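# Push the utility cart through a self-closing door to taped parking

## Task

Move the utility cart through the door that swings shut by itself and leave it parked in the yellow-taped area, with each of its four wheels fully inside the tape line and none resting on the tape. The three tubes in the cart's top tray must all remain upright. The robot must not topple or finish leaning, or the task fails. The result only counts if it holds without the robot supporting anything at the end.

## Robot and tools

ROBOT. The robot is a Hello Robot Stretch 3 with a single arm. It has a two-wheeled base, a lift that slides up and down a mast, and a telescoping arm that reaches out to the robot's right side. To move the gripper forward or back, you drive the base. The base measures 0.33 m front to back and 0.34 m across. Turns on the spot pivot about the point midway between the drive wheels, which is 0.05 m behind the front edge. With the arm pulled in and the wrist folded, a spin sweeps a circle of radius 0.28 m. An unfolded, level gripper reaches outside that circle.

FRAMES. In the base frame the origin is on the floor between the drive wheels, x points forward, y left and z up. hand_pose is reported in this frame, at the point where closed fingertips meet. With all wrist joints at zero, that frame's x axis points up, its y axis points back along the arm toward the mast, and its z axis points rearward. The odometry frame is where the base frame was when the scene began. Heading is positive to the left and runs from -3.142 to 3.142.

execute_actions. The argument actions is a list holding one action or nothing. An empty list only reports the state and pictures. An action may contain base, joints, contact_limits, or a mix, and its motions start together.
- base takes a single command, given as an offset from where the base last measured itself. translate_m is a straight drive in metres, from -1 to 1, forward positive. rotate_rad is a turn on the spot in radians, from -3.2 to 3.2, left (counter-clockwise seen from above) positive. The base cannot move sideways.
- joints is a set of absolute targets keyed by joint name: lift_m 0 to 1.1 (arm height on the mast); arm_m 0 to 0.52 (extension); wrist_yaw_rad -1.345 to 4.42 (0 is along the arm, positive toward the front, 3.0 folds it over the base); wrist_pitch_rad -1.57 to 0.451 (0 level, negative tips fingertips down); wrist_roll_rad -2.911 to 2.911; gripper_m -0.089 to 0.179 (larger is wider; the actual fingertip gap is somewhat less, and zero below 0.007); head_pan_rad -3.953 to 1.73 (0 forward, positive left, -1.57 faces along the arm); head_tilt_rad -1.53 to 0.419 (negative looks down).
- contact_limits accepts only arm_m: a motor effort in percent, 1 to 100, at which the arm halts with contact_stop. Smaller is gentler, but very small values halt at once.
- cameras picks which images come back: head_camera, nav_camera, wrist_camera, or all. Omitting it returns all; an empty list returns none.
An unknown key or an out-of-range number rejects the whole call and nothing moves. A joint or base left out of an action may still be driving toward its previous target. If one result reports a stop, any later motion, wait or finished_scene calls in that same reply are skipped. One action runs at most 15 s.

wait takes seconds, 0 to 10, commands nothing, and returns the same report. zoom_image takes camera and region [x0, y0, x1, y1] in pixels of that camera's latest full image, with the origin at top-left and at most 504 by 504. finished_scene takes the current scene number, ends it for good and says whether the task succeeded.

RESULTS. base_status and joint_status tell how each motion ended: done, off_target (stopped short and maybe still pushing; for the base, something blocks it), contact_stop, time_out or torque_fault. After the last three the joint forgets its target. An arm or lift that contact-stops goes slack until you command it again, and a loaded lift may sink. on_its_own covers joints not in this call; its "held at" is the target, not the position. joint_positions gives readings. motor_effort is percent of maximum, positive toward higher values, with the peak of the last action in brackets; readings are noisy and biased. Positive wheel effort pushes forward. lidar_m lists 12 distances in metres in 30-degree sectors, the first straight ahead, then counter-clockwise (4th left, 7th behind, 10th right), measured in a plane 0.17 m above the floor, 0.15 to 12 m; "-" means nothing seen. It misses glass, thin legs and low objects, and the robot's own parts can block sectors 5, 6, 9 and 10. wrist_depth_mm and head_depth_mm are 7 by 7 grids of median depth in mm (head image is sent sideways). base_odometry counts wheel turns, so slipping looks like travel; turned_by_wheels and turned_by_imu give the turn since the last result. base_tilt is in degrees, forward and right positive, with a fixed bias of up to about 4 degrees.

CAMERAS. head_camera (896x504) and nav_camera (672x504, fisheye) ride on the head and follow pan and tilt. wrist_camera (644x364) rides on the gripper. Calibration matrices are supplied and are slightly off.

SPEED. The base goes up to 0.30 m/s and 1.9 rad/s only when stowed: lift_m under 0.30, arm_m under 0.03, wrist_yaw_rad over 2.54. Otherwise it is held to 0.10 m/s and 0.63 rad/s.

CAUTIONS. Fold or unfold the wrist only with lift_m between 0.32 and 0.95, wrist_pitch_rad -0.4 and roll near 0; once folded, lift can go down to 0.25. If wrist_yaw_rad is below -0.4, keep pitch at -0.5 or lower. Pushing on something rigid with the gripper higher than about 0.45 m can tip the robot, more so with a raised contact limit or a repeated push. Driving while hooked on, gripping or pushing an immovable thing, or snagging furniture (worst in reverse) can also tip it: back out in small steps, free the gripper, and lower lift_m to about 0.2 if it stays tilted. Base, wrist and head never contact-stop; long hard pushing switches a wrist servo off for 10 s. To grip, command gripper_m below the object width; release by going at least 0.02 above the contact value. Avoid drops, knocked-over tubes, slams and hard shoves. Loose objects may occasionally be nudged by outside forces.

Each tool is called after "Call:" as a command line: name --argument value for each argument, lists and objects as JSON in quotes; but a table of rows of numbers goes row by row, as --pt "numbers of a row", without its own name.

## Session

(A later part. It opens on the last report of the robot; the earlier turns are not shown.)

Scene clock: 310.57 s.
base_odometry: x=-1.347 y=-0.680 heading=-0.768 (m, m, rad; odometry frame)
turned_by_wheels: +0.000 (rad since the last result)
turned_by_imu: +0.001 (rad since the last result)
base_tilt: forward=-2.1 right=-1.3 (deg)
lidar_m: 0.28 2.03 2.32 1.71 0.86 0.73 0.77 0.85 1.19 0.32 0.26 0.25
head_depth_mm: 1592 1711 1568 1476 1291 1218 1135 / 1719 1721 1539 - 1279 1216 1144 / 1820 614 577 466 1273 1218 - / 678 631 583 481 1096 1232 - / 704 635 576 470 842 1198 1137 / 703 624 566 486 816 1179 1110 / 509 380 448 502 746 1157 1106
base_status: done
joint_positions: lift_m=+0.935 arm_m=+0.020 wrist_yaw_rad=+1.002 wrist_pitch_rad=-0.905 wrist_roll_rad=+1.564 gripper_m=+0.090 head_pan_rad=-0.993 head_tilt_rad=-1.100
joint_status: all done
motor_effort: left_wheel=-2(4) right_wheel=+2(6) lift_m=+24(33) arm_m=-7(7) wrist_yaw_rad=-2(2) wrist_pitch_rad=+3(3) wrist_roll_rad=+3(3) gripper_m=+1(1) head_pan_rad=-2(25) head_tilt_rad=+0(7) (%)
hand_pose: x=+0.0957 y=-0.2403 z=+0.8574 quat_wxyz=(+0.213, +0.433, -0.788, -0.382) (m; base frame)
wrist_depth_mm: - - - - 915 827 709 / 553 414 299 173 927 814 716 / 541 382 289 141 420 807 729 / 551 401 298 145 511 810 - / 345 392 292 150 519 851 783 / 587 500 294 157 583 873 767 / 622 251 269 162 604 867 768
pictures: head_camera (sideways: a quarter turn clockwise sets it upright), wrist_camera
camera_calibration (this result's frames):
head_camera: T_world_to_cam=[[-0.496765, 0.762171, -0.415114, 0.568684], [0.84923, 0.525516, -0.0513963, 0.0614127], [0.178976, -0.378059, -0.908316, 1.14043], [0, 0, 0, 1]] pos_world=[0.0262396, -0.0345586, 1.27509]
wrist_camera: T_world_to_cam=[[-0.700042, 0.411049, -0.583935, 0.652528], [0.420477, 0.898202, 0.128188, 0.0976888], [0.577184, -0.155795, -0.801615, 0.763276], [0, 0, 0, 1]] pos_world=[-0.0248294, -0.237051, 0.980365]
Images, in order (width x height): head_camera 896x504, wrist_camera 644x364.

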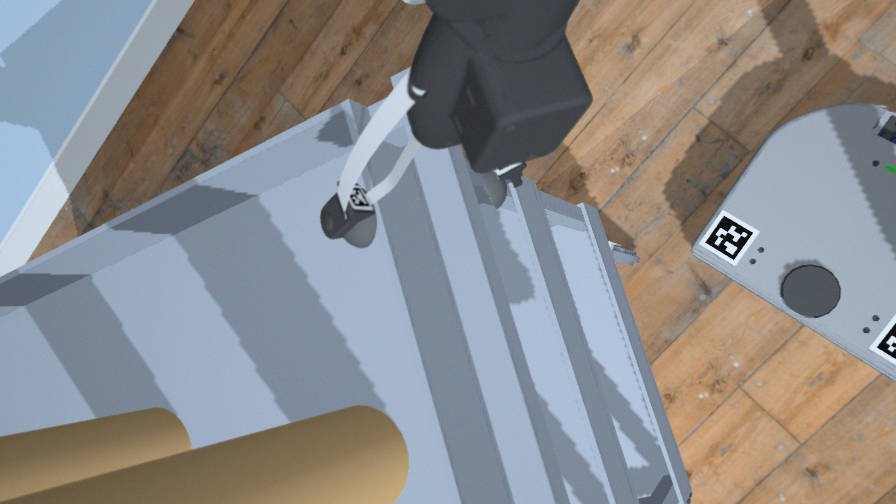

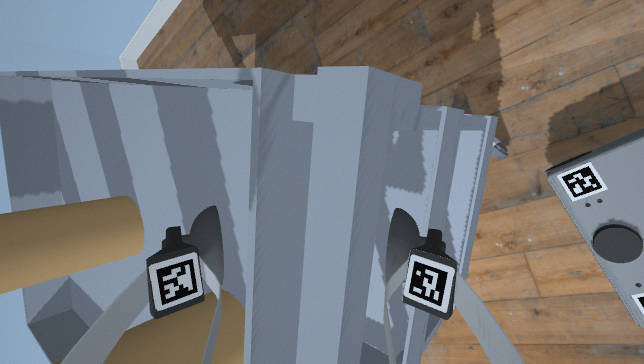

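Call:
execute_actions --actions '[{"base": {"translate_m": -0.012}, "joints": {"arm_m": 0.011, "gripper_m": 0.078}}]' --cameras '[]'

Call:
execute_actions --actions '[{"joints": {"lift_m": 0.89}}]' --cameras '["head_camera", "wrist_camera"]'

Scene clock: 337.83 s.
base_odometry: x=-1.356 y=-0.672 heading=-0.768 (m, m, rad; odometry frame)
turned_by_wheels: +0.000 (rad since the last result)
turned_by_imu: +0.001 (rad since the last result)
base_tilt: forward=-2.2 right=-1.3 (deg)
lidar_m: 0.29 2.03 2.33 1.68 0.84 0.72 0.76 0.84 1.17 0.33 0.27 0.26
head_depth_mm: 1581 1706 1572 1463 1287 1219 1134 / 1706 1722 1559 - 1279 1215 1139 / 1817 1687 575 473 1285 1222 - / 1813 629 583 493 1131 1228 - / 699 635 575 472 1051 1194 1134 / 702 629 571 469 826 1178 1113 / 532 416 470 488 796 1159 1105
base_status: done
joint_positions: lift_m=+0.935 arm_m=+0.011 wrist_yaw_rad=+1.002 wrist_pitch_rad=-0.905 wrist_roll_rad=+1.564 gripper_m=+0.078 head_pan_rad=-0.993 head_tilt_rad=-1.100
joint_status: all done
motor_effort: left_wheel=-2(6) right_wheel=+3(4) lift_m=+25(24) arm_m=-7(8) wrist_yaw_rad=-1(2) wrist_pitch_rad=+3(4) wrist_roll_rad=+3(3) gripper_m=+0(52) head_pan_rad=-2(3) head_tilt_rad=+0(1) (%)
hand_pose: x=+0.0957 y=-0.2313 z=+0.8574 quat_wxyz=(+0.213, +0.433, -0.788, -0.382) (m; base frame)
wrist_depth_mm: - - - - 946 800 711 / 557 419 302 147 946 813 729 / 554 388 288 148 497 808 732 / 557 400 293 154 538 827 - / 356 400 202 160 681 848 789 / 608 495 211 168 - 872 782 / 606 262 232 174 608 871 788
pictures: none
No camera images: the call's "cameras" was empty. Leave "cameras" out to get every camera's image.

Scene clock: 339.03 s.
base_odometry: x=-1.356 y=-0.672 heading=-0.768 (m, m, rad; odometry frame)
turned_by_wheels: +0.000 (rad since the last result)
turned_by_imu: +0.000 (rad since the last result)
base_tilt: forward=-2.0 right=-1.2 (deg)
lidar_m: 0.29 2.03 2.33 1.69 0.85 0.72 0.76 0.84 1.17 0.33 0.27 0.26
head_depth_mm: 1581 1709 1570 1461 - 1217 1129 / 1719 1730 1558 475 - 1213 1141 / 1822 1688 571 471 1271 1222 - / 1841 629 587 497 1131 1230 - / 699 635 576 472 1044 1194 1137 / 703 630 572 469 827 1179 1109 / 531 415 471 487 795 1162 1106
base_status: not commanded
joint_positions: lift_m=+0.895 arm_m=+0.011 wrist_yaw_rad=+1.002 wrist_pitch_rad=-0.839 wrist_roll_rad=+1.568 gripper_m=+0.078 head_pan_rad=-0.993 head_tilt_rad=-1.100
joint_status: lift_m contact_stop (moved -0.041 of -0.045)
on_its_own: lift_m is slack since a contact_stop, until your next command for it (your +0.890 is given up); wrist_pitch_rad is at rest, and its effort (-33) is outside its rest range (-20 to +32)
motor_effort: left_wheel=-2(3) right_wheel=+2(4) lift_m=+33(34) arm_m=-6(7) wrist_yaw_rad=-1(1) wrist_pitch_rad=-33(35) wrist_roll_rad=+1(3) gripper_m=-9(10) head_pan_rad=-2(3) head_tilt_rad=+0(1) (%)
hand_pose: x=+0.1075 y=-0.2389 z=+0.8265 quat_wxyz=(+0.197, +0.439, -0.801, -0.357) (m; base frame)
wrist_depth_mm: - - - - 924 799 686 / 554 318 149 110 918 796 696 / 555 370 153 114 463 734 705 / 578 391 155 118 494 746 748 / 346 383 158 124 492 776 731 / 621 - 168 131 - 816 732 / - 249 174 139 553 844 747
pictures: head_camera (sideways: a quarter turn clockwise sets it upright), wrist_camera
camera_calibration (this result's frames):
head_camera: T_world_to_cam=[[-0.496599, 0.762069, -0.415499, 0.569184], [0.84929, 0.525419, -0.0513863, 0.0613993], [0.179151, -0.378398, -0.908141, 1.1402], [0, 0, 0, 1]] pos_world=[0.0262426, -0.03457, 1.27511]
wrist_camera: T_world_to_cam=[[-0.663641, 0.393095, -0.636441, 0.677346], [0.416724, 0.900828, 0.121859, 0.101717], [0.621226, -0.18435, -0.761639, 0.687341], [0, 0, 0, 1]] pos_world=[-0.0198665, -0.23118, 0.942201]
Images, in order (width x height): head_camera 896x504, wrist_camera 644x364.

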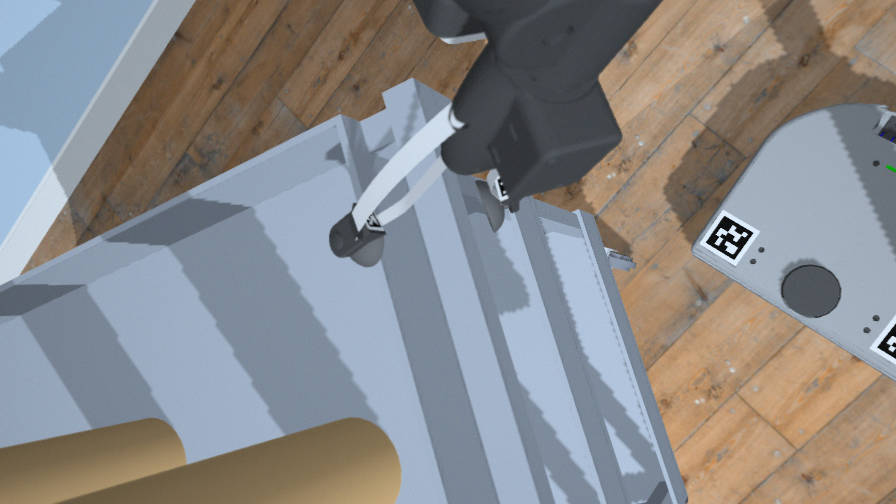

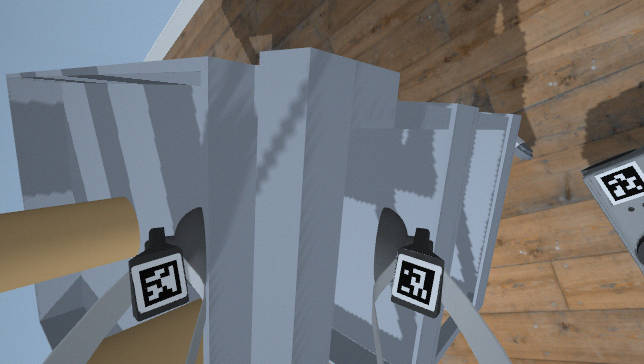

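Call:
execute_actions --actions '[{"joints": {"lift_m": 0.93, "wrist_pitch_rad": -0.9}}]' --cameras '[]'

Call:
execute_actions --actions '[{"base": {"translate_m": -0.035}, "joints": {"arm_m": 0.002}}]' --cameras '[]'

Call:
execute_actions --actions '[{"joints": {"lift_m": 0.895}}]' --cameras '["head_camera", "wrist_camera"]'

Scene clock: 358.63 s.
base_odometry: x=-1.356 y=-0.672 heading=-0.768 (m, m, rad; odometry frame)
turned_by_wheels: +0.000 (rad since the last result)
turned_by_imu: +0.001 (rad since the last result)
base_tilt: forward=-2.1 right=-1.3 (deg)
lidar_m: 0.29 2.04 2.33 1.69 0.84 0.72 0.76 0.84 1.17 0.33 0.27 0.26
head_depth_mm: 1581 1707 1563 1472 1280 1216 1134 / 1710 1718 1558 - 1269 1212 1144 / 1813 1681 572 471 1279 1217 - / 1804 628 580 493 1128 1226 - / 698 635 576 470 1045 1196 1137 / 703 630 573 469 825 1172 1113 / 531 416 470 490 796 1161 1104
base_status: not commanded
joint_positions: lift_m=+0.930 arm_m=+0.011 wrist_yaw_rad=+1.002 wrist_pitch_rad=-0.904 wrist_roll_rad=+1.568 gripper_m=+0.078 head_pan_rad=-0.993 head_tilt_rad=-1.100
joint_status: all done
motor_effort: left_wheel=-2(2) right_wheel=+1(2) lift_m=+43(46) arm_m=-6(6) wrist_yaw_rad=-1(1) wrist_pitch_rad=+3(31) wrist_roll_rad=+1(1) gripper_m=-2(10) head_pan_rad=-2(2) head_tilt_rad=+1(0) (%)
hand_pose: x=+0.0959 y=-0.2315 z=+0.8519 quat_wxyz=(+0.211, +0.432, -0.789, -0.383) (m; base frame)
wrist_depth_mm: - - - - 948 792 697 / 557 401 281 142 910 827 710 / 548 379 190 143 467 805 730 / 558 390 199 148 535 833 - / 355 394 201 155 697 843 779 / 590 483 211 161 - 871 780 / 597 262 230 168 595 877 763
pictures: none
No camera images: the call's "cameras" was empty. Leave "cameras" out to get every camera's image.

Scene clock: 359.87 s.
base_odometry: x=-1.381 y=-0.648 heading=-0.768 (m, m, rad; odometry frame)
turned_by_wheels: +0.000 (rad since the last result)
turned_by_imu: +0.000 (rad since the last result)
base_tilt: forward=-2.2 right=-1.3 (deg)
lidar_m: 0.32 2.07 2.33 1.60 0.80 0.69 0.73 0.80 1.11 1.46 0.29 0.29
head_depth_mm: 1571 1701 1565 1464 - 1218 1134 / 1702 1720 1564 1459 - 1213 1140 / 1821 1718 527 768 1277 1218 - / 1865 617 581 774 1172 1226 - / 686 635 576 522 1126 1198 1137 / 705 631 572 482 1025 1188 1110 / 609 621 546 462 823 1175 1105
base_status: done
joint_positions: lift_m=+0.930 arm_m=+0.002 wrist_yaw_rad=+1.002 wrist_pitch_rad=-0.905 wrist_roll_rad=+1.568 gripper_m=+0.078 head_pan_rad=-0.993 head_tilt_rad=-1.100
joint_status: all done
motor_effort: left_wheel=-2(6) right_wheel=+2(3) lift_m=+43(43) arm_m=-6(7) wrist_yaw_rad=-1(1) wrist_pitch_rad=+3(3) wrist_roll_rad=+1(1) gripper_m=+0(0) head_pan_rad=-2(4) head_tilt_rad=+0(0) (%)
hand_pose: x=+0.0958 y=-0.2225 z=+0.8518 quat_wxyz=(+0.212, +0.432, -0.789, -0.383) (m; base frame)
wrist_depth_mm: - - - - 928 810 696 / - - - - 963 811 709 / 556 374 190 191 554 804 743 / 574 392 196 586 554 854 - / 388 418 171 630 788 849 777 / 623 477 179 646 - 851 777 / 622 289 209 632 - 863 769
pictures: none
No camera images: the call's "cameras" was empty. Leave "cameras" out to get every camera's image.

Scene clock: 361.00 s.
base_odometry: x=-1.381 y=-0.648 heading=-0.768 (m, m, rad; odometry frame)
turned_by_wheels: +0.000 (rad since the last result)
turned_by_imu: +0.000 (rad since the last result)
base_tilt: forward=-2.1 right=-1.2 (deg)
lidar_m: 0.32 2.08 2.33 1.59 0.80 0.69 0.73 0.80 1.11 1.47 0.29 0.29
head_depth_mm: 1576 1704 1559 1458 - 1212 1135 / 1707 1727 1559 1432 - 1215 1141 / 1828 1720 526 746 1272 1217 - / 1865 617 586 779 1166 1227 - / 687 634 577 522 1123 1196 1137 / 702 631 573 482 1024 1189 1110 / 609 622 546 462 823 1170 1107
base_status: not commanded
joint_positions: lift_m=+0.896 arm_m=+0.002 wrist_yaw_rad=+1.002 wrist_pitch_rad=-0.849 wrist_roll_rad=+1.568 gripper_m=+0.078 head_pan_rad=-0.993 head_tilt_rad=-1.100
joint_status: all done
on_its_own: wrist_pitch_rad is at rest, and its effort (-27) is outside its rest range (-20 to +32)
motor_effort: left_wheel=-2(2) right_wheel=+2(2) lift_m=+17(37) arm_m=-7(7) wrist_yaw_rad=-1(1) wrist_pitch_rad=-27(28) wrist_roll_rad=+1(1) gripper_m=-8(7) head_pan_rad=-3(3) head_tilt_rad=-1(0) (%)
hand_pose: x=+0.1057 y=-0.2288 z=+0.8259 quat_wxyz=(+0.199, +0.438, -0.799, -0.361) (m; base frame)
wrist_depth_mm: - - - - 945 774 674 / - - - - 941 807 682 / 564 361 137 166 489 764 702 / 586 375 142 595 526 780 737 / 382 408 145 611 671 817 728 / 620 493 152 628 - 842 733 / 645 267 160 619 584 840 740
pictures: head_camera (sideways: a quarter turn clockwise sets it upright), wrist_camera
camera_calibration (this result's frames):
head_camera: T_world_to_cam=[[-0.496587, 0.762077, -0.415499, 0.569184], [0.849298, 0.525406, -0.0513863, 0.0613993], [0.179145, -0.3784, -0.908141, 1.1402], [0, 0, 0, 1]] pos_world=[0.0262421, -0.0345703, 1.27511]
wrist_camera: T_world_to_cam=[[-0.669007, 0.396584, -0.62861, 0.666687], [0.417798, 0.900142, 0.123243, 0.0920478], [0.614714, -0.180182, -0.767894, 0.696599], [0, 0, 0, 1]] pos_world=[-0.0206482, -0.221739, 0.942656]
Images, in order (width x height): head_camera 896x504, wrist_camera 644x364.

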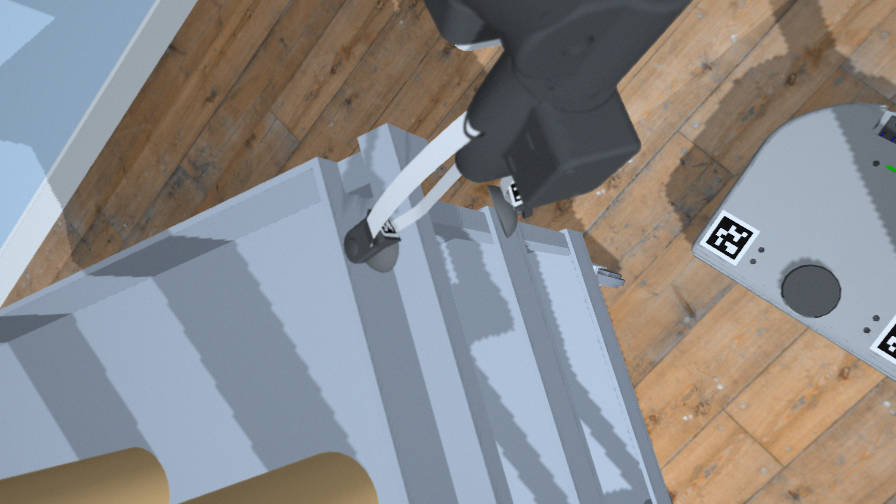

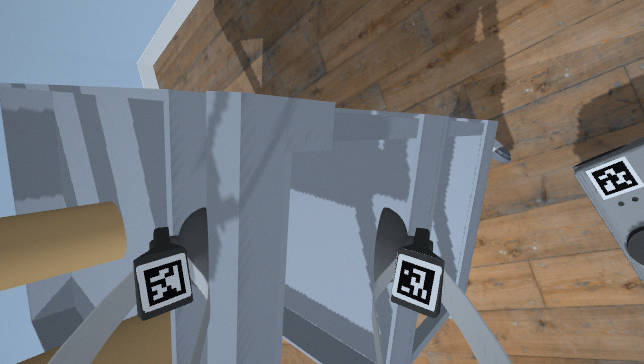

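Call:
execute_actions --actions '[{"base": {"translate_m": 0.016}, "joints": {"lift_m": 0.918, "gripper_m": 0.045}}]' --cameras '["head_camera", "wrist_camera"]'

Scene clock: 370.00 s.
base_odometry: x=-1.370 y=-0.659 heading=-0.768 (m, m, rad; odometry frame)
turned_by_wheels: +0.000 (rad since the last result)
turned_by_imu: +0.001 (rad since the last result)
base_tilt: forward=-2.1 right=-1.3 (deg)
lidar_m: 0.30 2.06 2.33 1.64 0.82 0.70 0.74 0.82 1.13 1.46 0.28 0.28
head_depth_mm: 1576 1700 1568 1455 - 1221 1131 / 1711 1721 1557 1440 - 1213 1143 / 1815 1720 529 472 1275 1218 - / 1866 621 580 539 1143 1226 - / 696 635 576 495 1109 1198 1138 / 703 631 572 465 836 1192 1109 / 576 611 507 467 814 1163 1106
base_status: done
joint_positions: lift_m=+0.918 arm_m=+0.002 wrist_yaw_rad=+0.992 wrist_pitch_rad=-0.868 wrist_roll_rad=+1.574 gripper_m=+0.045 head_pan_rad=-0.993 head_tilt_rad=-1.100
joint_status: all done
motor_effort: left_wheel=-2(6) right_wheel=+1(7) lift_m=+41(40) arm_m=-7(7) wrist_yaw_rad=+5(6) wrist_pitch_rad=-17(27) wrist_roll_rad=-2(3) gripper_m=-4(87) head_pan_rad=-4(3) head_tilt_rad=+0(0) (%)
hand_pose: x=+0.1017 y=-0.2280 z=+0.8452 quat_wxyz=(+0.199, +0.431, -0.798, -0.370) (m; base frame)
wrist_depth_mm: - - - - 940 780 698 / - - - - 921 807 714 / 572 387 180 152 445 781 728 / 589 409 189 160 524 819 - / 372 404 173 160 543 824 757 / 626 472 165 170 785 855 753 / 645 272 209 599 581 883 767
pictures: head_camera (sideways: a quarter turn clockwise sets it upright), wrist_camera
camera_calibration (this result's frames):
head_camera: T_world_to_cam=[[-0.496552, 0.7621, -0.415499, 0.569184], [0.849323, 0.525367, -0.0513863, 0.0613991], [0.179128, -0.378409, -0.908141, 1.1402], [0, 0, 0, 1]] pos_world=[0.0262405, -0.0345712, 1.27511]
wrist_camera: T_world_to_cam=[[-0.671649, 0.41419, -0.614275, 0.667948], [0.432129, 0.892495, 0.129297, 0.0822471], [0.601791, -0.178604, -0.778427, 0.724651], [0, 0, 0, 1]] pos_world=[-0.0230032, -0.220637, 0.963758]
Images, in order (width x height): head_camera 896x504, wrist_camera 644x364.

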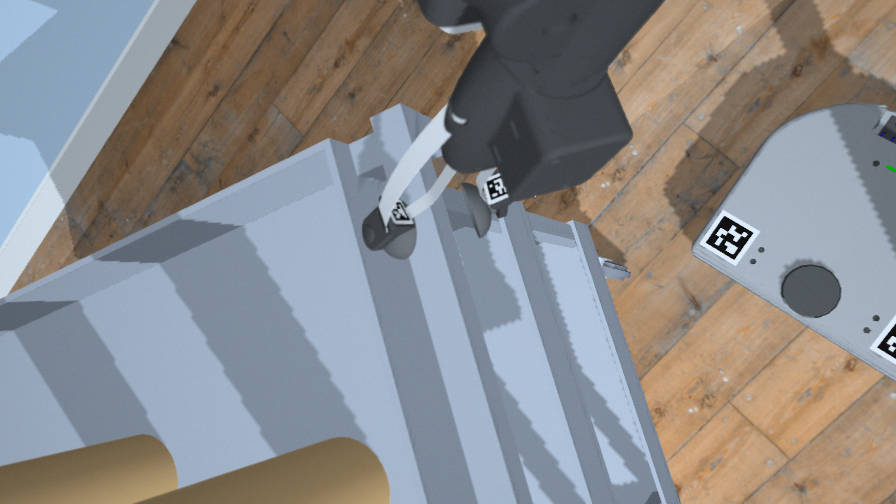

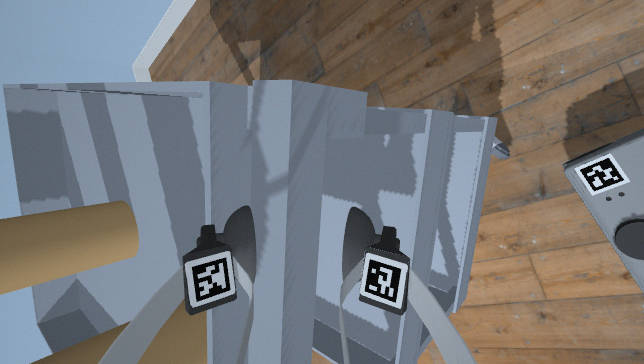

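Call:
execute_actions --actions '[{"base": {"translate_m": 0.022}, "joints": {"lift_m": 0.915}}]' --cameras '["wrist_camera"]'

Scene clock: 377.03 s.
base_odometry: x=-1.354 y=-0.674 heading=-0.768 (m, m, rad; odometry frame)
turned_by_wheels: +0.000 (rad since the last result)
turned_by_imu: +0.001 (rad since the last result)
base_tilt: forward=-2.0 right=-1.3 (deg)
lidar_m: 0.28 2.03 2.33 1.69 0.85 0.72 0.76 0.84 1.17 0.33 0.26 0.26
head_depth_mm: 1577 1710 1567 1452 - 1218 1135 / 1702 1721 1556 476 - 1217 1143 / 1824 1688 564 472 1271 1218 - / 688 629 580 472 1126 1224 - / 699 635 576 468 1041 1194 1137 / 702 630 573 471 819 1180 1107 / 527 403 465 489 787 1161 1103
base_status: done
joint_positions: lift_m=+0.915 arm_m=+0.002 wrist_yaw_rad=+0.994 wrist_pitch_rad=-0.886 wrist_roll_rad=+1.574 gripper_m=+0.045 head_pan_rad=-0.993 head_tilt_rad=-1.100
joint_status: all done
motor_effort: left_wheel=-2(5) right_wheel=+2(6) lift_m=+22(36) arm_m=-7(6) wrist_yaw_rad=+4(4) wrist_pitch_rad=-7(17) wrist_roll_rad=-2(2) gripper_m=-1(5) head_pan_rad=-3(4) head_tilt_rad=+0(0) (%)
hand_pose: x=+0.0986 y=-0.2256 z=+0.8403 quat_wxyz=(+0.204, +0.430, -0.794, -0.377) (m; base frame)
wrist_depth_mm: - - - - 934 807 690 / 523 316 166 128 890 797 699 / 546 364 173 132 466 785 730 / 558 383 179 138 521 801 - / 353 388 178 141 536 813 776 / 605 442 152 147 760 863 757 / 593 254 200 161 572 866 766
pictures: wrist_camera
camera_calibration (this result's frames):
wrist_camera: T_world_to_cam=[[-0.681853, 0.41872, -0.599792, 0.651736], [0.432126, 0.892163, 0.131579, 0.0800852], [0.590207, -0.169468, -0.789263, 0.735407], [0, 0, 0, 1]] pos_world=[-0.0242614, -0.219716, 0.960798]
Images, in order (width x height): wrist_camera 644x364.

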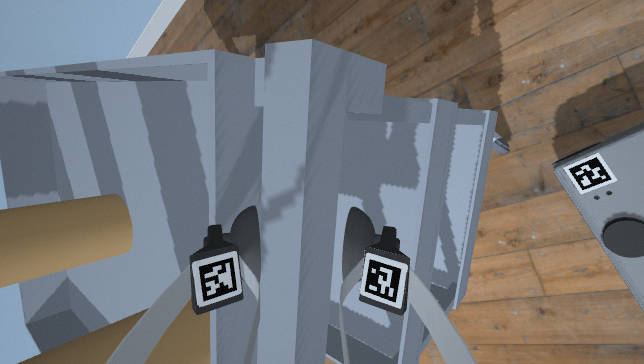

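Call:
execute_actions --actions '[{"joints": {"gripper_m": 0.02}}]' --cameras '["wrist_camera"]'

Scene clock: 381.20 s.
base_odometry: x=-1.354 y=-0.674 heading=-0.768 (m, m, rad; odometry frame)
turned_by_wheels: +0.000 (rad since the last result)
turned_by_imu: +0.001 (rad since the last result)
base_tilt: forward=-2.0 right=-1.2 (deg)
lidar_m: 0.28 2.03 2.33 1.69 0.85 0.72 0.77 0.84 1.17 0.33 0.26 0.26
head_depth_mm: 1580 1714 1566 1452 - 1216 1135 / 1712 1723 1552 475 - 1215 1140 / 1829 1689 565 474 1277 1220 - / 688 628 579 475 1126 1222 - / 698 635 576 468 841 1194 1136 / 703 629 572 472 819 1179 1109 / 527 403 465 498 786 1160 1104
base_status: not commanded
joint_positions: lift_m=+0.915 arm_m=+0.002 wrist_yaw_rad=+0.994 wrist_pitch_rad=-0.880 wrist_roll_rad=+1.575 gripper_m=+0.020 head_pan_rad=-0.993 head_tilt_rad=-1.100
joint_status: all done
motor_effort: left_wheel=-2(2) right_wheel=+2(2) lift_m=+23(23) arm_m=-7(7) wrist_yaw_rad=+4(4) wrist_pitch_rad=-11(11) wrist_roll_rad=-3(3) gripper_m=-9(83) head_pan_rad=-2(2) head_tilt_rad=+1(0) (%)
hand_pose: x=+0.0996 y=-0.2262 z=+0.8410 quat_wxyz=(+0.202, +0.430, -0.796, -0.376) (m; base frame)
wrist_depth_mm: - - - - 935 794 702 / 532 321 165 128 888 808 704 / 541 370 171 133 463 763 720 / 558 391 178 137 516 796 - / 351 388 183 140 528 838 767 / 612 446 186 146 703 850 761 / 601 253 197 155 579 889 767
pictures: wrist_camera
camera_calibration (this result's frames):
wrist_camera: T_world_to_cam=[[-0.678213, 0.418269, -0.604217, 0.656389], [0.432559, 0.891907, 0.131889, 0.0797719], [0.594071, -0.171911, -0.785829, 0.731487], [0, 0, 0, 1]] pos_world=[-0.02389, -0.219946, 0.960904]
Images, in order (width x height): wrist_camera 644x364.

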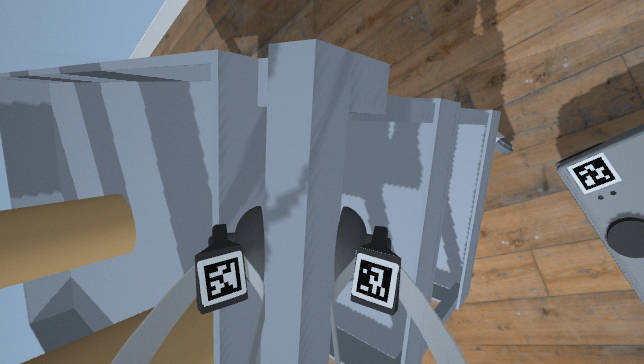

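Call:
execute_actions --actions '[{"base": {"translate_m": -0.2}, "joints": {"wrist_yaw_rad": 1.15, "arm_m": 0.02, "head_pan_rad": -0.5, "head_tilt_rad": -0.9}}]' --cameras '["nav_camera", "wrist_camera"]'

Scene clock: 394.83 s.
base_odometry: x=-1.498 y=-0.535 heading=-0.768 (m, m, rad; odometry frame)
turned_by_wheels: +0.000 (rad since the last result)
turned_by_imu: +0.001 (rad since the last result)
base_tilt: forward=-2.0 right=-1.2 (deg)
lidar_m: 0.46 2.25 2.36 1.20 0.59 0.56 0.57 0.62 0.83 1.44 0.42 0.42
head_depth_mm: 2127 2177 1890 1629 1429 1278 1148 / 2091 842 709 562 1417 1257 1142 / 956 837 706 557 893 1243 1146 / 643 765 700 579 918 1199 1133 / 474 555 633 580 928 1212 1127 / 444 525 621 943 927 1223 1127 / 1747 794 687 919 946 1222 1123
base_status: done
joint_positions: lift_m=+0.915 arm_m=+0.020 wrist_yaw_rad=+1.153 wrist_pitch_rad=-0.905 wrist_roll_rad=+1.576 gripper_m=+0.020 head_pan_rad=-0.507 head_tilt_rad=-0.902
joint_status: all done
motor_effort: left_wheel=-2(8) right_wheel=+2(8) lift_m=+26(26) arm_m=+5(4) wrist_yaw_rad=-1(13) wrist_pitch_rad=+3(46) wrist_roll_rad=-4(7) gripper_m=-1(12) head_pan_rad=+3(31) head_tilt_rad=+1(12) (%)
hand_pose: x=+0.1057 y=-0.2212 z=+0.8375 quat_wxyz=(+0.237, +0.489, -0.755, -0.368) (m; base frame)
wrist_depth_mm: - - - - 904 794 692 / - - - - 929 803 708 / 369 854 755 914 920 818 713 / 525 264 418 630 907 844 - / 494 251 823 660 963 846 - / 616 289 841 684 - 876 797 / 352 280 - - - 865 759
pictures: nav_camera (sideways: a quarter turn counterclockwise sets it upright), wrist_camera
camera_calibration (this result's frames):
nav_camera: T_world_to_cam=[[0.681656, -0.374352, 0.628654, -0.781677], [-0.509706, -0.859374, 0.0409372, 0.00324757], [0.524924, -0.348334, -0.776607, 0.964428], [0, 0, 0, 1]] pos_world=[0.0282383, 0.0461113, 1.24025]
wrist_camera: T_world_to_cam=[[-0.748758, 0.31267, -0.584465, 0.623829], [0.289796, 0.947435, 0.135589, 0.0973723], [0.596137, -0.0678524, -0.80001, 0.760574], [0, 0, 0, 1]] pos_world=[-0.0145281, -0.235699, 0.95987]
Images, in order (width x height): nav_camera 672x504, wrist_camera 644x364.

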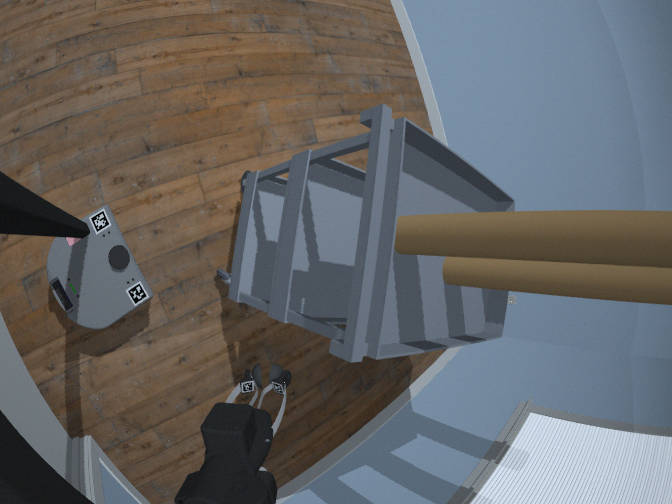

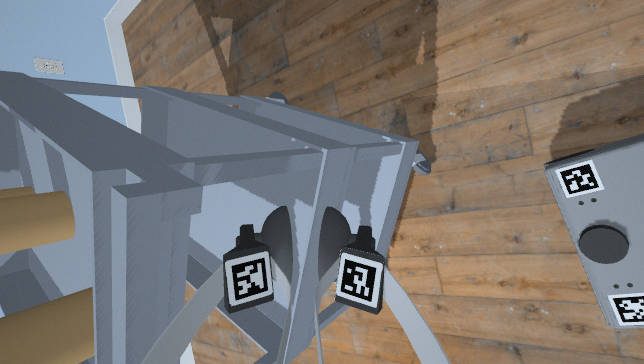

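Call:
execute_actions --actions '[{"joints": {"wrist_yaw_rad": 1.57, "wrist_pitch_rad": 0.0, "arm_m": 0.073, "gripper_m": 0.1}}]' --cameras '[]'

Call:
execute_actions --actions '[{"joints": {"lift_m": 0.735, "head_pan_rad": -0.7, "head_tilt_rad": -1.0}}]' --cameras '["head_camera", "wrist_camera"]'

Scene clock: 424.60 s.
base_odometry: x=-1.498 y=-0.535 heading=-0.768 (m, m, rad; odometry frame)
turned_by_wheels: +0.000 (rad since the last result)
turned_by_imu: +0.001 (rad since the last result)
base_tilt: forward=-2.1 right=-1.2 (deg)
lidar_m: 0.45 2.25 2.36 1.20 0.58 0.56 0.57 0.62 0.83 1.44 0.42 0.42
head_depth_mm: 2113 2166 1848 1630 1406 1276 1150 / 2092 868 693 559 1420 1270 1145 / 952 839 706 555 893 1239 1144 / 643 766 701 578 918 1200 1135 / 475 554 634 580 930 1215 1130 / 443 526 620 942 923 1223 1123 / 1761 794 686 920 948 1224 1122
base_status: not commanded
joint_positions: lift_m=+0.915 arm_m=+0.073 wrist_yaw_rad=+1.567 wrist_pitch_rad=-0.024 wrist_roll_rad=+1.576 gripper_m=+0.100 head_pan_rad=-0.507 head_tilt_rad=-0.902
joint_status: all done
motor_effort: left_wheel=-2(2) right_wheel=+3(2) lift_m=+25(25) arm_m=+6(9) wrist_yaw_rad=+2(2) wrist_pitch_rad=+13(14) wrist_roll_rad=-4(4) gripper_m=+1(83) head_pan_rad=+4(3) head_tilt_rad=+0(0) (%)
hand_pose: x=+0.2342 y=-0.2185 z=+1.0235 quat_wxyz=(+0.007, +0.706, -0.708, -0.010) (m; base frame)
wrist_depth_mm: - - - - 677 345 239 / - 493 502 523 514 365 203 / - - - - 663 365 175 / 386 391 394 403 407 280 202 / - - - - 611 255 570 / - - - - - 523 564 / - - - - 516 - -
pictures: none
No camera images: the call's "cameras" was empty. Leave "cameras" out to get every camera's image.

Scene clock: 427.07 s.
base_odometry: x=-1.498 y=-0.535 heading=-0.768 (m, m, rad; odometry frame)
turned_by_wheels: +0.000 (rad since the last result)
turned_by_imu: +0.000 (rad since the last result)
base_tilt: forward=-2.1 right=-1.3 (deg)
lidar_m: 0.46 2.24 2.36 1.21 0.59 0.56 0.57 0.62 0.83 1.44 0.42 0.42
head_depth_mm: 1779 1903 1724 1526 1406 1212 1137 / 2003 1971 1709 1519 - 1202 1135 / 2181 1914 1615 1491 1331 1231 1144 / 837 733 570 915 1189 1228 1149 / 850 727 564 925 1185 1222 1119 / 666 723 562 921 1164 1212 1115 / 484 543 558 917 1157 1208 1110
base_status: not commanded
joint_positions: lift_m=+0.735 arm_m=+0.073 wrist_yaw_rad=+1.567 wrist_pitch_rad=-0.023 wrist_roll_rad=+1.576 gripper_m=+0.100 head_pan_rad=-0.693 head_tilt_rad=-0.987
joint_status: all done
motor_effort: left_wheel=-2(2) right_wheel=+2(2) lift_m=+24(26) arm_m=+6(6) wrist_yaw_rad=+2(2) wrist_pitch_rad=+13(13) wrist_roll_rad=-4(4) gripper_m=+1(2) head_pan_rad=-3(20) head_tilt_rad=-5(13) (%)
hand_pose: x=+0.2343 y=-0.2185 z=+0.8439 quat_wxyz=(+0.007, +0.706, -0.708, -0.010) (m; base frame)
wrist_depth_mm: - - - 217 249 559 405 / 497 495 501 170 205 213 215 / - - - 157 788 589 407 / 385 394 395 253 - 594 405 / - - - 302 - 587 362 / - - - 393 - 541 531 / - - - 513 - - 858
pictures: head_camera (sideways: a quarter turn clockwise sets it upright), wrist_camera
camera_calibration (this result's frames):
head_camera: T_world_to_cam=[[-0.659516, 0.54771, -0.514833, 0.699568], [0.660232, 0.7495, -0.048413, 0.058689], [0.359351, -0.371838, -0.855922, 1.07124], [0, 0, 0, 1]] pos_world=[0.0376746, -0.0288178, 1.2799]
wrist_camera: T_world_to_cam=[[-0.0642815, -0.0181389, -0.997767, 0.839141], [-0.177542, 0.984092, -0.00645212, 0.294059], [0.982012, 0.17673, -0.0664793, 0.0333], [0, 0, 0, 1]] pos_world=[0.073448, -0.280046, 0.841378]
Images, in order (width x height): head_camera 896x504, wrist_camera 644x364.

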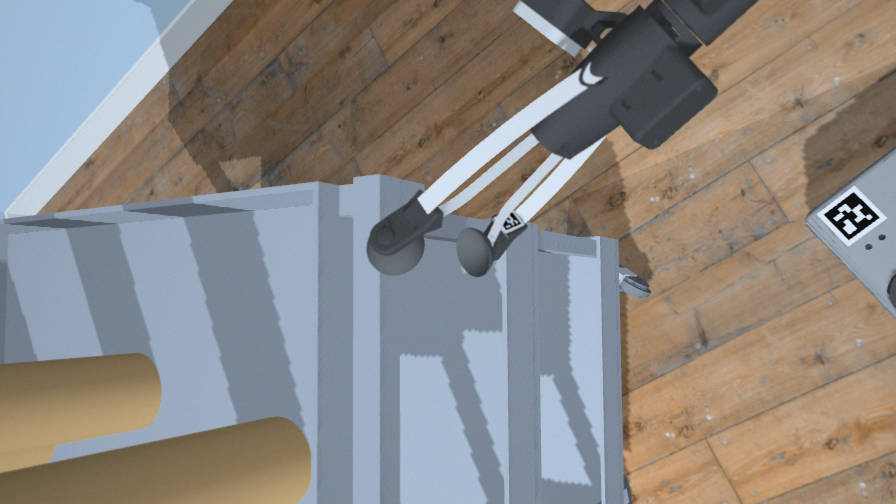

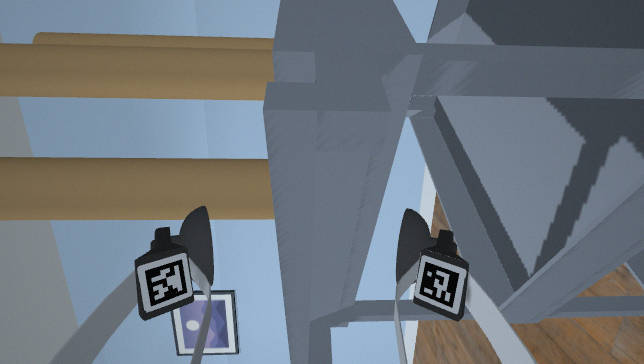

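Call:
execute_actions --actions '[{"base": {"translate_m": 0.072}, "joints": {"lift_m": 0.741}}]' --cameras '["head_camera", "wrist_camera"]'

Scene clock: 441.60 s.
base_odometry: x=-1.446 y=-0.585 heading=-0.769 (m, m, rad; odometry frame)
turned_by_wheels: +0.000 (rad since the last result)
turned_by_imu: +0.001 (rad since the last result)
base_tilt: forward=-2.0 right=-1.2 (deg)
lidar_m: 0.39 2.18 2.35 1.38 0.69 0.61 0.64 0.70 0.96 1.45 0.36 0.36
head_depth_mm: 1792 1903 1727 1532 1409 1212 1141 / 2008 1960 1687 1464 - 1219 1132 / 869 709 632 551 1307 1232 1143 / 858 732 642 535 889 1212 1147 / 647 700 636 555 884 1205 1122 / 582 512 572 550 879 1198 1114 / 392 457 565 546 875 1196 1109
base_status: done
joint_positions: lift_m=+0.741 arm_m=+0.073 wrist_yaw_rad=+1.567 wrist_pitch_rad=-0.023 wrist_roll_rad=+1.576 gripper_m=+0.100 head_pan_rad=-0.693 head_tilt_rad=-0.988
joint_status: all done
motor_effort: left_wheel=-2(5) right_wheel=+2(7) lift_m=+42(45) arm_m=+6(6) wrist_yaw_rad=+2(2) wrist_pitch_rad=+13(13) wrist_roll_rad=-4(4) gripper_m=+1(1) head_pan_rad=-3(4) head_tilt_rad=-4(5) (%)
hand_pose: x=+0.2343 y=-0.2185 z=+0.8492 quat_wxyz=(+0.007, +0.706, -0.708, -0.010) (m; base frame)
wrist_depth_mm: 596 592 619 118 109 133 140 / 432 429 431 82 84 146 151 / - - - 86 87 558 413 / 318 324 326 104 196 601 409 / 330 327 341 132 239 575 413 / - - - 169 303 526 393 / - - - 340 453 460 450
pictures: head_camera (sideways: a quarter turn clockwise sets it upright), wrist_camera
camera_calibration (this result's frames):
head_camera: T_world_to_cam=[[-0.659549, 0.547915, -0.514572, 0.699228], [0.660339, 0.749405, -0.0484219, 0.0586999], [0.359092, -0.371729, -0.856079, 1.07145], [0, 0, 0, 1]] pos_world=[0.0376649, -0.0288186, 1.27989]
wrist_camera: T_world_to_cam=[[-0.0642112, -0.0181394, -0.997771, 0.844413], [-0.177545, 0.984092, -0.00646487, 0.294104], [0.982016, 0.176734, -0.0664103, 0.033591], [0, 0, 0, 1]] pos_world=[0.0734505, -0.280045, 0.846663]
Images, in order (width x height): head_camera 896x504, wrist_camera 644x364.

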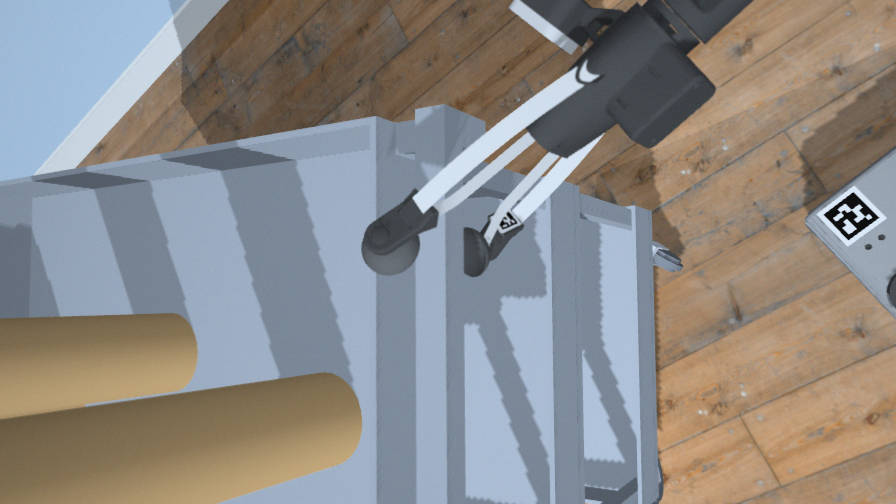

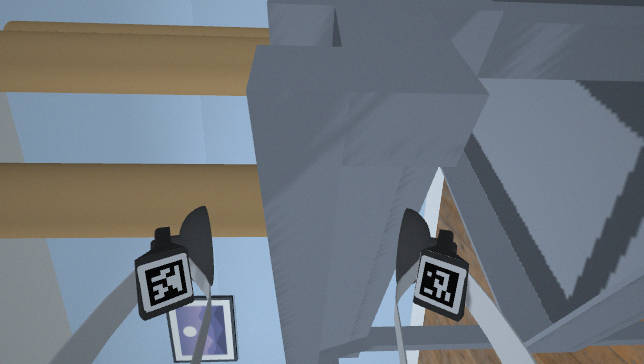

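Call:
execute_actions --actions '[{"joints": {"gripper_m": -0.03}}]' --cameras '["head_camera"]'

Call:
execute_actions --actions '[{"base": {"translate_m": -0.1}}]' --cameras '["head_camera"]'

Scene clock: 450.83 s.
base_odometry: x=-1.446 y=-0.585 heading=-0.768 (m, m, rad; odometry frame)
turned_by_wheels: +0.000 (rad since the last result)
turned_by_imu: +0.001 (rad since the last result)
base_tilt: forward=-2.0 right=-1.3 (deg)
lidar_m: 0.39 2.17 2.35 1.38 0.69 0.61 0.64 0.70 0.96 1.45 0.36 0.36
head_depth_mm: 1797 1902 1731 1531 1409 1210 1143 / 2015 1963 1685 1455 - 1218 1135 / 860 708 633 536 1296 1233 1145 / 856 732 640 532 889 1205 1150 / 644 699 635 528 884 1206 1120 / 583 497 561 525 880 1202 1116 / 388 455 577 522 875 1192 1105
base_status: not commanded
joint_positions: lift_m=+0.741 arm_m=+0.073 wrist_yaw_rad=+1.565 wrist_pitch_rad=-0.014 wrist_roll_rad=+1.576 gripper_m=-0.029 head_pan_rad=-0.693 head_tilt_rad=-0.988
joint_status: all done
motor_effort: left_wheel=-1(2) right_wheel=-10(10) lift_m=+42(43) arm_m=+5(6) wrist_yaw_rad=+3(3) wrist_pitch_rad=+8(13) wrist_roll_rad=-4(4) gripper_m=-20(94) head_pan_rad=-2(3) head_tilt_rad=-4(4) (%)
hand_pose: x=+0.2345 y=-0.2192 z=+0.8515 quat_wxyz=(+0.003, +0.705, -0.709, -0.007) (m; base frame)
wrist_depth_mm: 607 600 - 116 101 129 134 / 430 429 429 77 78 139 147 / - - - 83 83 540 417 / 318 323 325 96 185 613 420 / 331 329 327 116 - 574 416 / - - - 146 - 539 420 / - - - 329 - 482 429
pictures: head_camera (sideways: a quarter turn clockwise sets it upright)
camera_calibration (this result's frames):
head_camera: T_world_to_cam=[[-0.659549, 0.547915, -0.514572, 0.699228], [0.66034, 0.749404, -0.0484219, 0.0586999], [0.359091, -0.371729, -0.856079, 1.07145], [0, 0, 0, 1]] pos_world=[0.0376649, -0.0288186, 1.27989]
Images, in order (width x height): head_camera 896x504.

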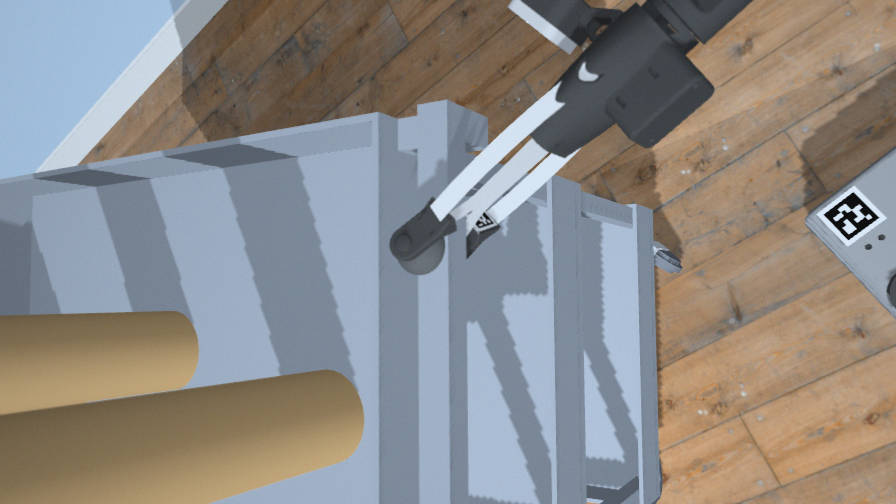

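Scene clock: 453.07 s.
base_odometry: x=-1.518 y=-0.516 heading=-0.768 (m, m, rad; odometry frame)
turned_by_wheels: +0.000 (rad since the last result)
turned_by_imu: +0.001 (rad since the last result)
base_tilt: forward=-2.1 right=-1.3 (deg)
lidar_m: 0.39 2.29 2.36 1.13 0.55 0.54 0.54 0.59 0.77 1.43 0.37 0.36
head_depth_mm: 1774 1900 1720 1527 1413 1214 1139 / 2005 1966 1665 1443 - 1221 1135 / 884 708 642 544 1301 1231 1143 / 856 731 639 902 889 1212 1154 / 645 701 636 554 884 1208 1119 / 567 495 560 527 880 1198 1116 / 386 455 577 519 874 1194 1108
base_status: done
joint_positions: lift_m=+0.741 arm_m=+0.073 wrist_yaw_rad=+1.529 wrist_pitch_rad=-0.013 wrist_roll_rad=+1.576 gripper_m=-0.026 head_pan_rad=-0.693 head_tilt_rad=-0.988
joint_status: not commanded
on_its_own: wrist_yaw_rad is held at +1.524, not at your +1.570, by its stall guard, which is not easing now
motor_effort: left_wheel=-1(5) right_wheel=-1(21) lift_m=+42(42) arm_m=+1(4) wrist_yaw_rad=-3(18) wrist_pitch_rad=+7(8) wrist_roll_rad=-4(4) gripper_m=-20(21) head_pan_rad=-2(2) head_tilt_rad=-5(5) (%)
hand_pose: x=+0.2343 y=-0.2286 z=+0.8516 quat_wxyz=(+0.003, +0.692, -0.722, -0.007) (m; base frame)
wrist_depth_mm: - - - 112 105 135 142 / 432 438 446 81 81 147 151 / - - - 89 90 570 418 / 331 336 341 105 186 610 415 / 316 320 322 120 232 581 416 / - - - 145 - 550 413 / - - - 298 - 482 373
pictures: head_camera (sideways: a quarter turn clockwise sets it upright)
camera_calibration (this result's frames):
head_camera: T_world_to_cam=[[-0.659566, 0.547935, -0.514528, 0.699171], [0.660342, 0.749402, -0.0484234, 0.0587018], [0.359056, -0.371703, -0.856105, 1.07148], [0, 0, 0, 1]] pos_world=[0.0376638, -0.028818, 1.27989]
Images, in order (width x height): head_camera 896x504.

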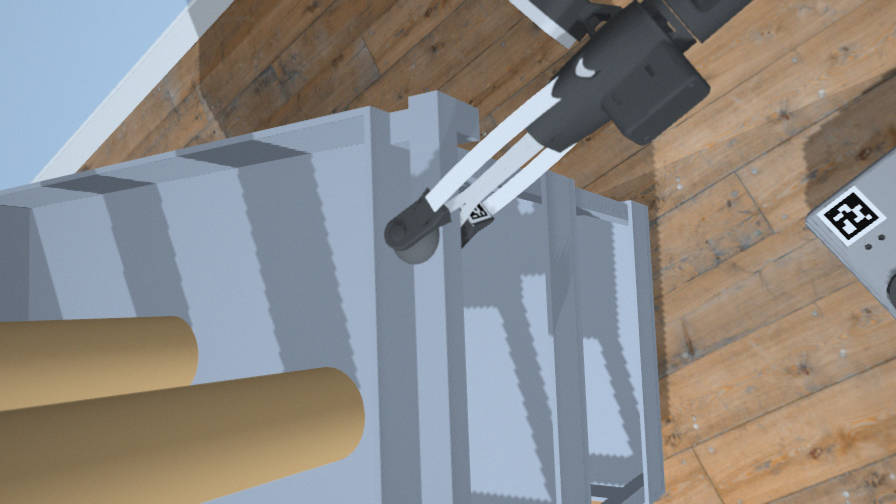

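Call:
execute_actions --actions '[{"base": {"translate_m": -0.25}, "joints": {"wrist_yaw_rad": 1.57}}]' --cameras '["head_camera", "nav_camera"]'

Scene clock: 460.50 s.
base_odometry: x=-1.698 y=-0.342 heading=-0.768 (m, m, rad; odometry frame)
turned_by_wheels: +0.000 (rad since the last result)
turned_by_imu: +0.002 (rad since the last result)
base_tilt: forward=-1.9 right=-1.2 (deg)
lidar_m: 0.38 2.55 2.41 0.52 0.36 0.29 0.29 0.32 0.50 1.40 0.37 0.36
head_depth_mm: 1724 1863 1733 1528 1419 1212 1137 / 1939 1967 1662 558 - 1221 1132 / 2087 709 637 513 1300 1232 1141 / 855 733 641 901 1067 1225 1148 / 811 710 635 555 886 1209 1117 / 576 493 566 524 879 1196 1113 / 384 452 596 513 864 1179 1111
base_status: done
joint_positions: lift_m=+0.741 arm_m=+0.073 wrist_yaw_rad=+1.498 wrist_pitch_rad=-0.013 wrist_roll_rad=+1.576 gripper_m=-0.026 head_pan_rad=-0.693 head_tilt_rad=-0.988
joint_status: wrist_yaw_rad off_target (ended at +1.498, target +1.570)
on_its_own: wrist_yaw_rad is held at +1.518, not at your +1.570, by its stall guard, which is not easing now
motor_effort: left_wheel=-4(10) right_wheel=+2(12) lift_m=+42(42) arm_m=+0(1) wrist_yaw_rad=+12(22) wrist_pitch_rad=+7(8) wrist_roll_rad=-4(4) gripper_m=-19(20) head_pan_rad=-3(4) head_tilt_rad=-4(4) (%)
hand_pose: x=+0.2339 y=-0.2365 z=+0.8516 quat_wxyz=(+0.003, +0.681, -0.732, -0.007) (m; base frame)
wrist_depth_mm: - - - 123 112 148 152 / 459 460 640 87 88 156 159 / 477 479 482 97 98 610 419 / - - - 112 191 609 420 / 314 319 321 125 226 603 419 / - - - 145 - 553 421 / - - - 275 - - 421
pictures: head_camera (sideways: a quarter turn clockwise sets it upright), nav_camera (sideways: a quarter turn counterclockwise sets it upright)
camera_calibration (this result's frames):
head_camera: T_world_to_cam=[[-0.659567, 0.547939, -0.514523, 0.699165], [0.660344, 0.7494, -0.0484236, 0.058702], [0.359051, -0.371701, -0.856108, 1.07149], [0, 0, 0, 1]] pos_world=[0.0376637, -0.028818, 1.27989]
nav_camera: T_world_to_cam=[[0.639834, -0.526532, 0.559801, -0.691716], [-0.657103, -0.752561, 0.0432109, 0.00119125], [0.398533, -0.395495, -0.8275, 1.03137], [0, 0, 0, 1]] pos_world=[0.0323333, 0.0445859, 1.24063]
Images, in order (width x height): head_camera 896x504, nav_camera 672x504.

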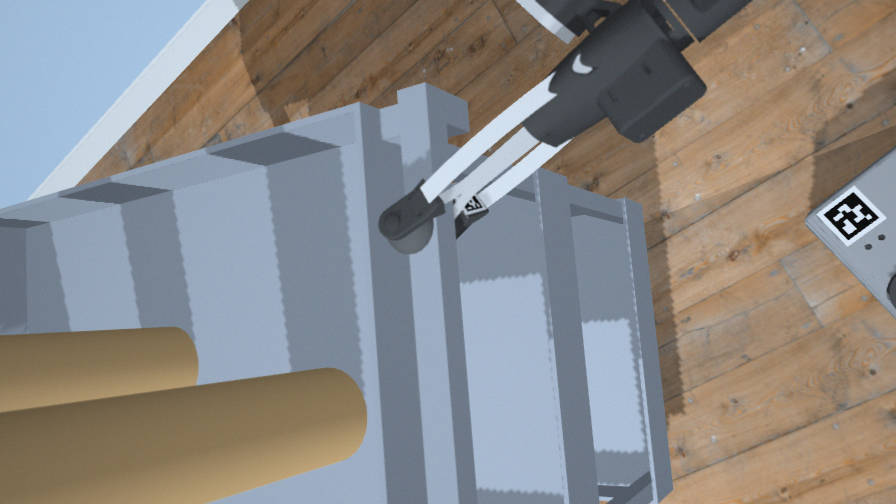

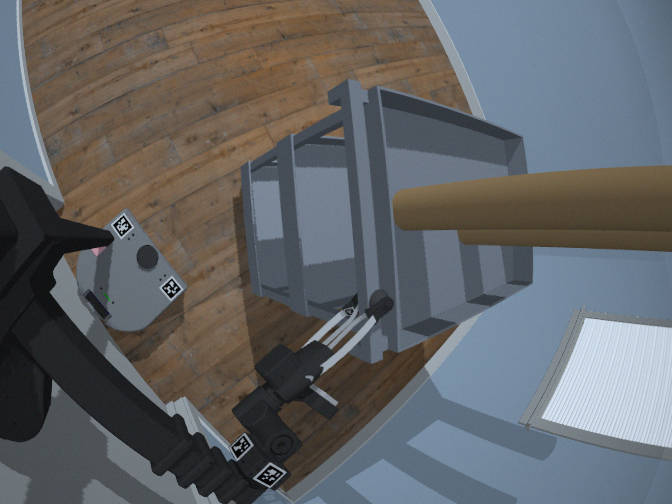

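Call:
execute_actions --actions '[{"joints": {"arm_m": 0.2, "wrist_yaw_rad": 1.52}}]' --cameras '["head_camera", "nav_camera"]'

Scene clock: 515.30 s.
base_odometry: x=-1.698 y=-0.342 heading=-0.769 (m, m, rad; odometry frame)
turned_by_wheels: +0.000 (rad since the last result)
turned_by_imu: +0.001 (rad since the last result)
base_tilt: forward=-2.1 right=-1.2 (deg)
lidar_m: 0.38 2.56 2.40 0.52 0.36 0.29 0.29 0.32 0.50 1.39 0.42 0.38
head_depth_mm: 1724 1863 590 1498 1375 1248 1134 / 1933 697 600 1445 1362 1240 1135 / 817 735 585 936 1211 1232 1141 / 844 732 639 918 1187 1226 1152 / 435 514 571 900 1097 1220 1119 / 419 517 608 562 881 1200 1112 / 798 717 628 528 862 1208 1107
base_status: not commanded
joint_positions: lift_m=+0.741 arm_m=+0.200 wrist_yaw_rad=+1.563 wrist_pitch_rad=-0.015 wrist_roll_rad=+1.576 gripper_m=-0.026 head_pan_rad=-0.693 head_tilt_rad=-0.988
joint_status: wrist_yaw_rad off_target (ended at +1.563, target +1.520); the others done
on_its_own: wrist_yaw_rad is held at +1.563, not at your +1.520, by its stall guard, which is not easing now
motor_effort: left_wheel=-4(5) right_wheel=+10(11) lift_m=+42(42) arm_m=+7(17) wrist_yaw_rad=+0(34) wrist_pitch_rad=+8(8) wrist_roll_rad=-4(4) gripper_m=-19(18) head_pan_rad=-3(2) head_tilt_rad=-4(4) (%)
hand_pose: x=+0.2345 y=-0.3465 z=+0.8512 quat_wxyz=(+0.004, +0.704, -0.710, -0.007) (m; base frame)
wrist_depth_mm: - - - 143 155 611 390 / - - - 96 97 163 166 / 462 468 473 104 169 602 415 / - - - 116 188 597 415 / 317 324 344 126 211 604 416 / 311 313 318 140 - 576 412 / - - - 206 274 534 415
pictures: head_camera (sideways: a quarter turn clockwise sets it upright), nav_camera (sideways: a quarter turn counterclockwise sets it upright)
camera_calibration (this result's frames):
head_camera: T_world_to_cam=[[-0.659561, 0.547976, -0.514491, 0.699122], [0.66037, 0.749377, -0.0484247, 0.0587033], [0.359012, -0.371693, -0.856128, 1.07151], [0, 0, 0, 1]] pos_world=[0.0376619, -0.0288187, 1.27989]
nav_camera: T_world_to_cam=[[0.639831, -0.526569, 0.559769, -0.691675], [-0.65713, -0.752538, 0.0432119, 0.00119019], [0.398494, -0.395489, -0.827521, 1.03139], [0, 0, 0, 1]] pos_world=[0.0323332, 0.0445864, 1.24063]
Images, in order (width x height): head_camera 896x504, nav_camera 672x504.

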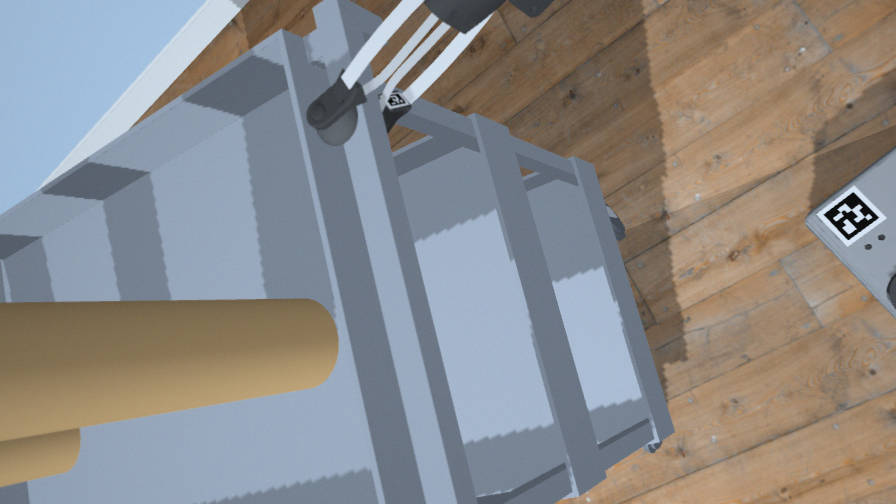

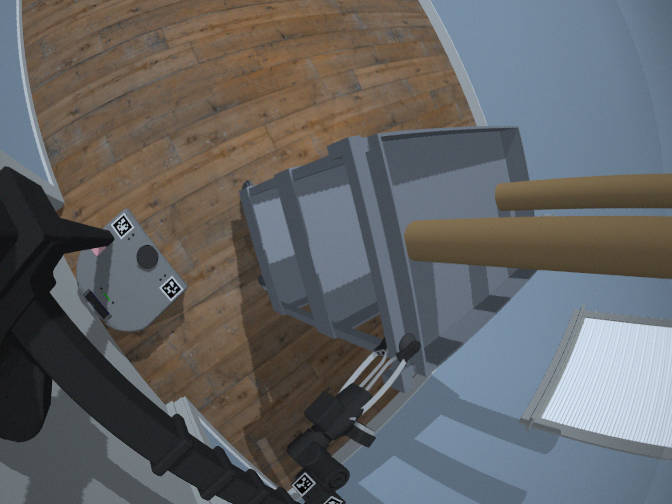

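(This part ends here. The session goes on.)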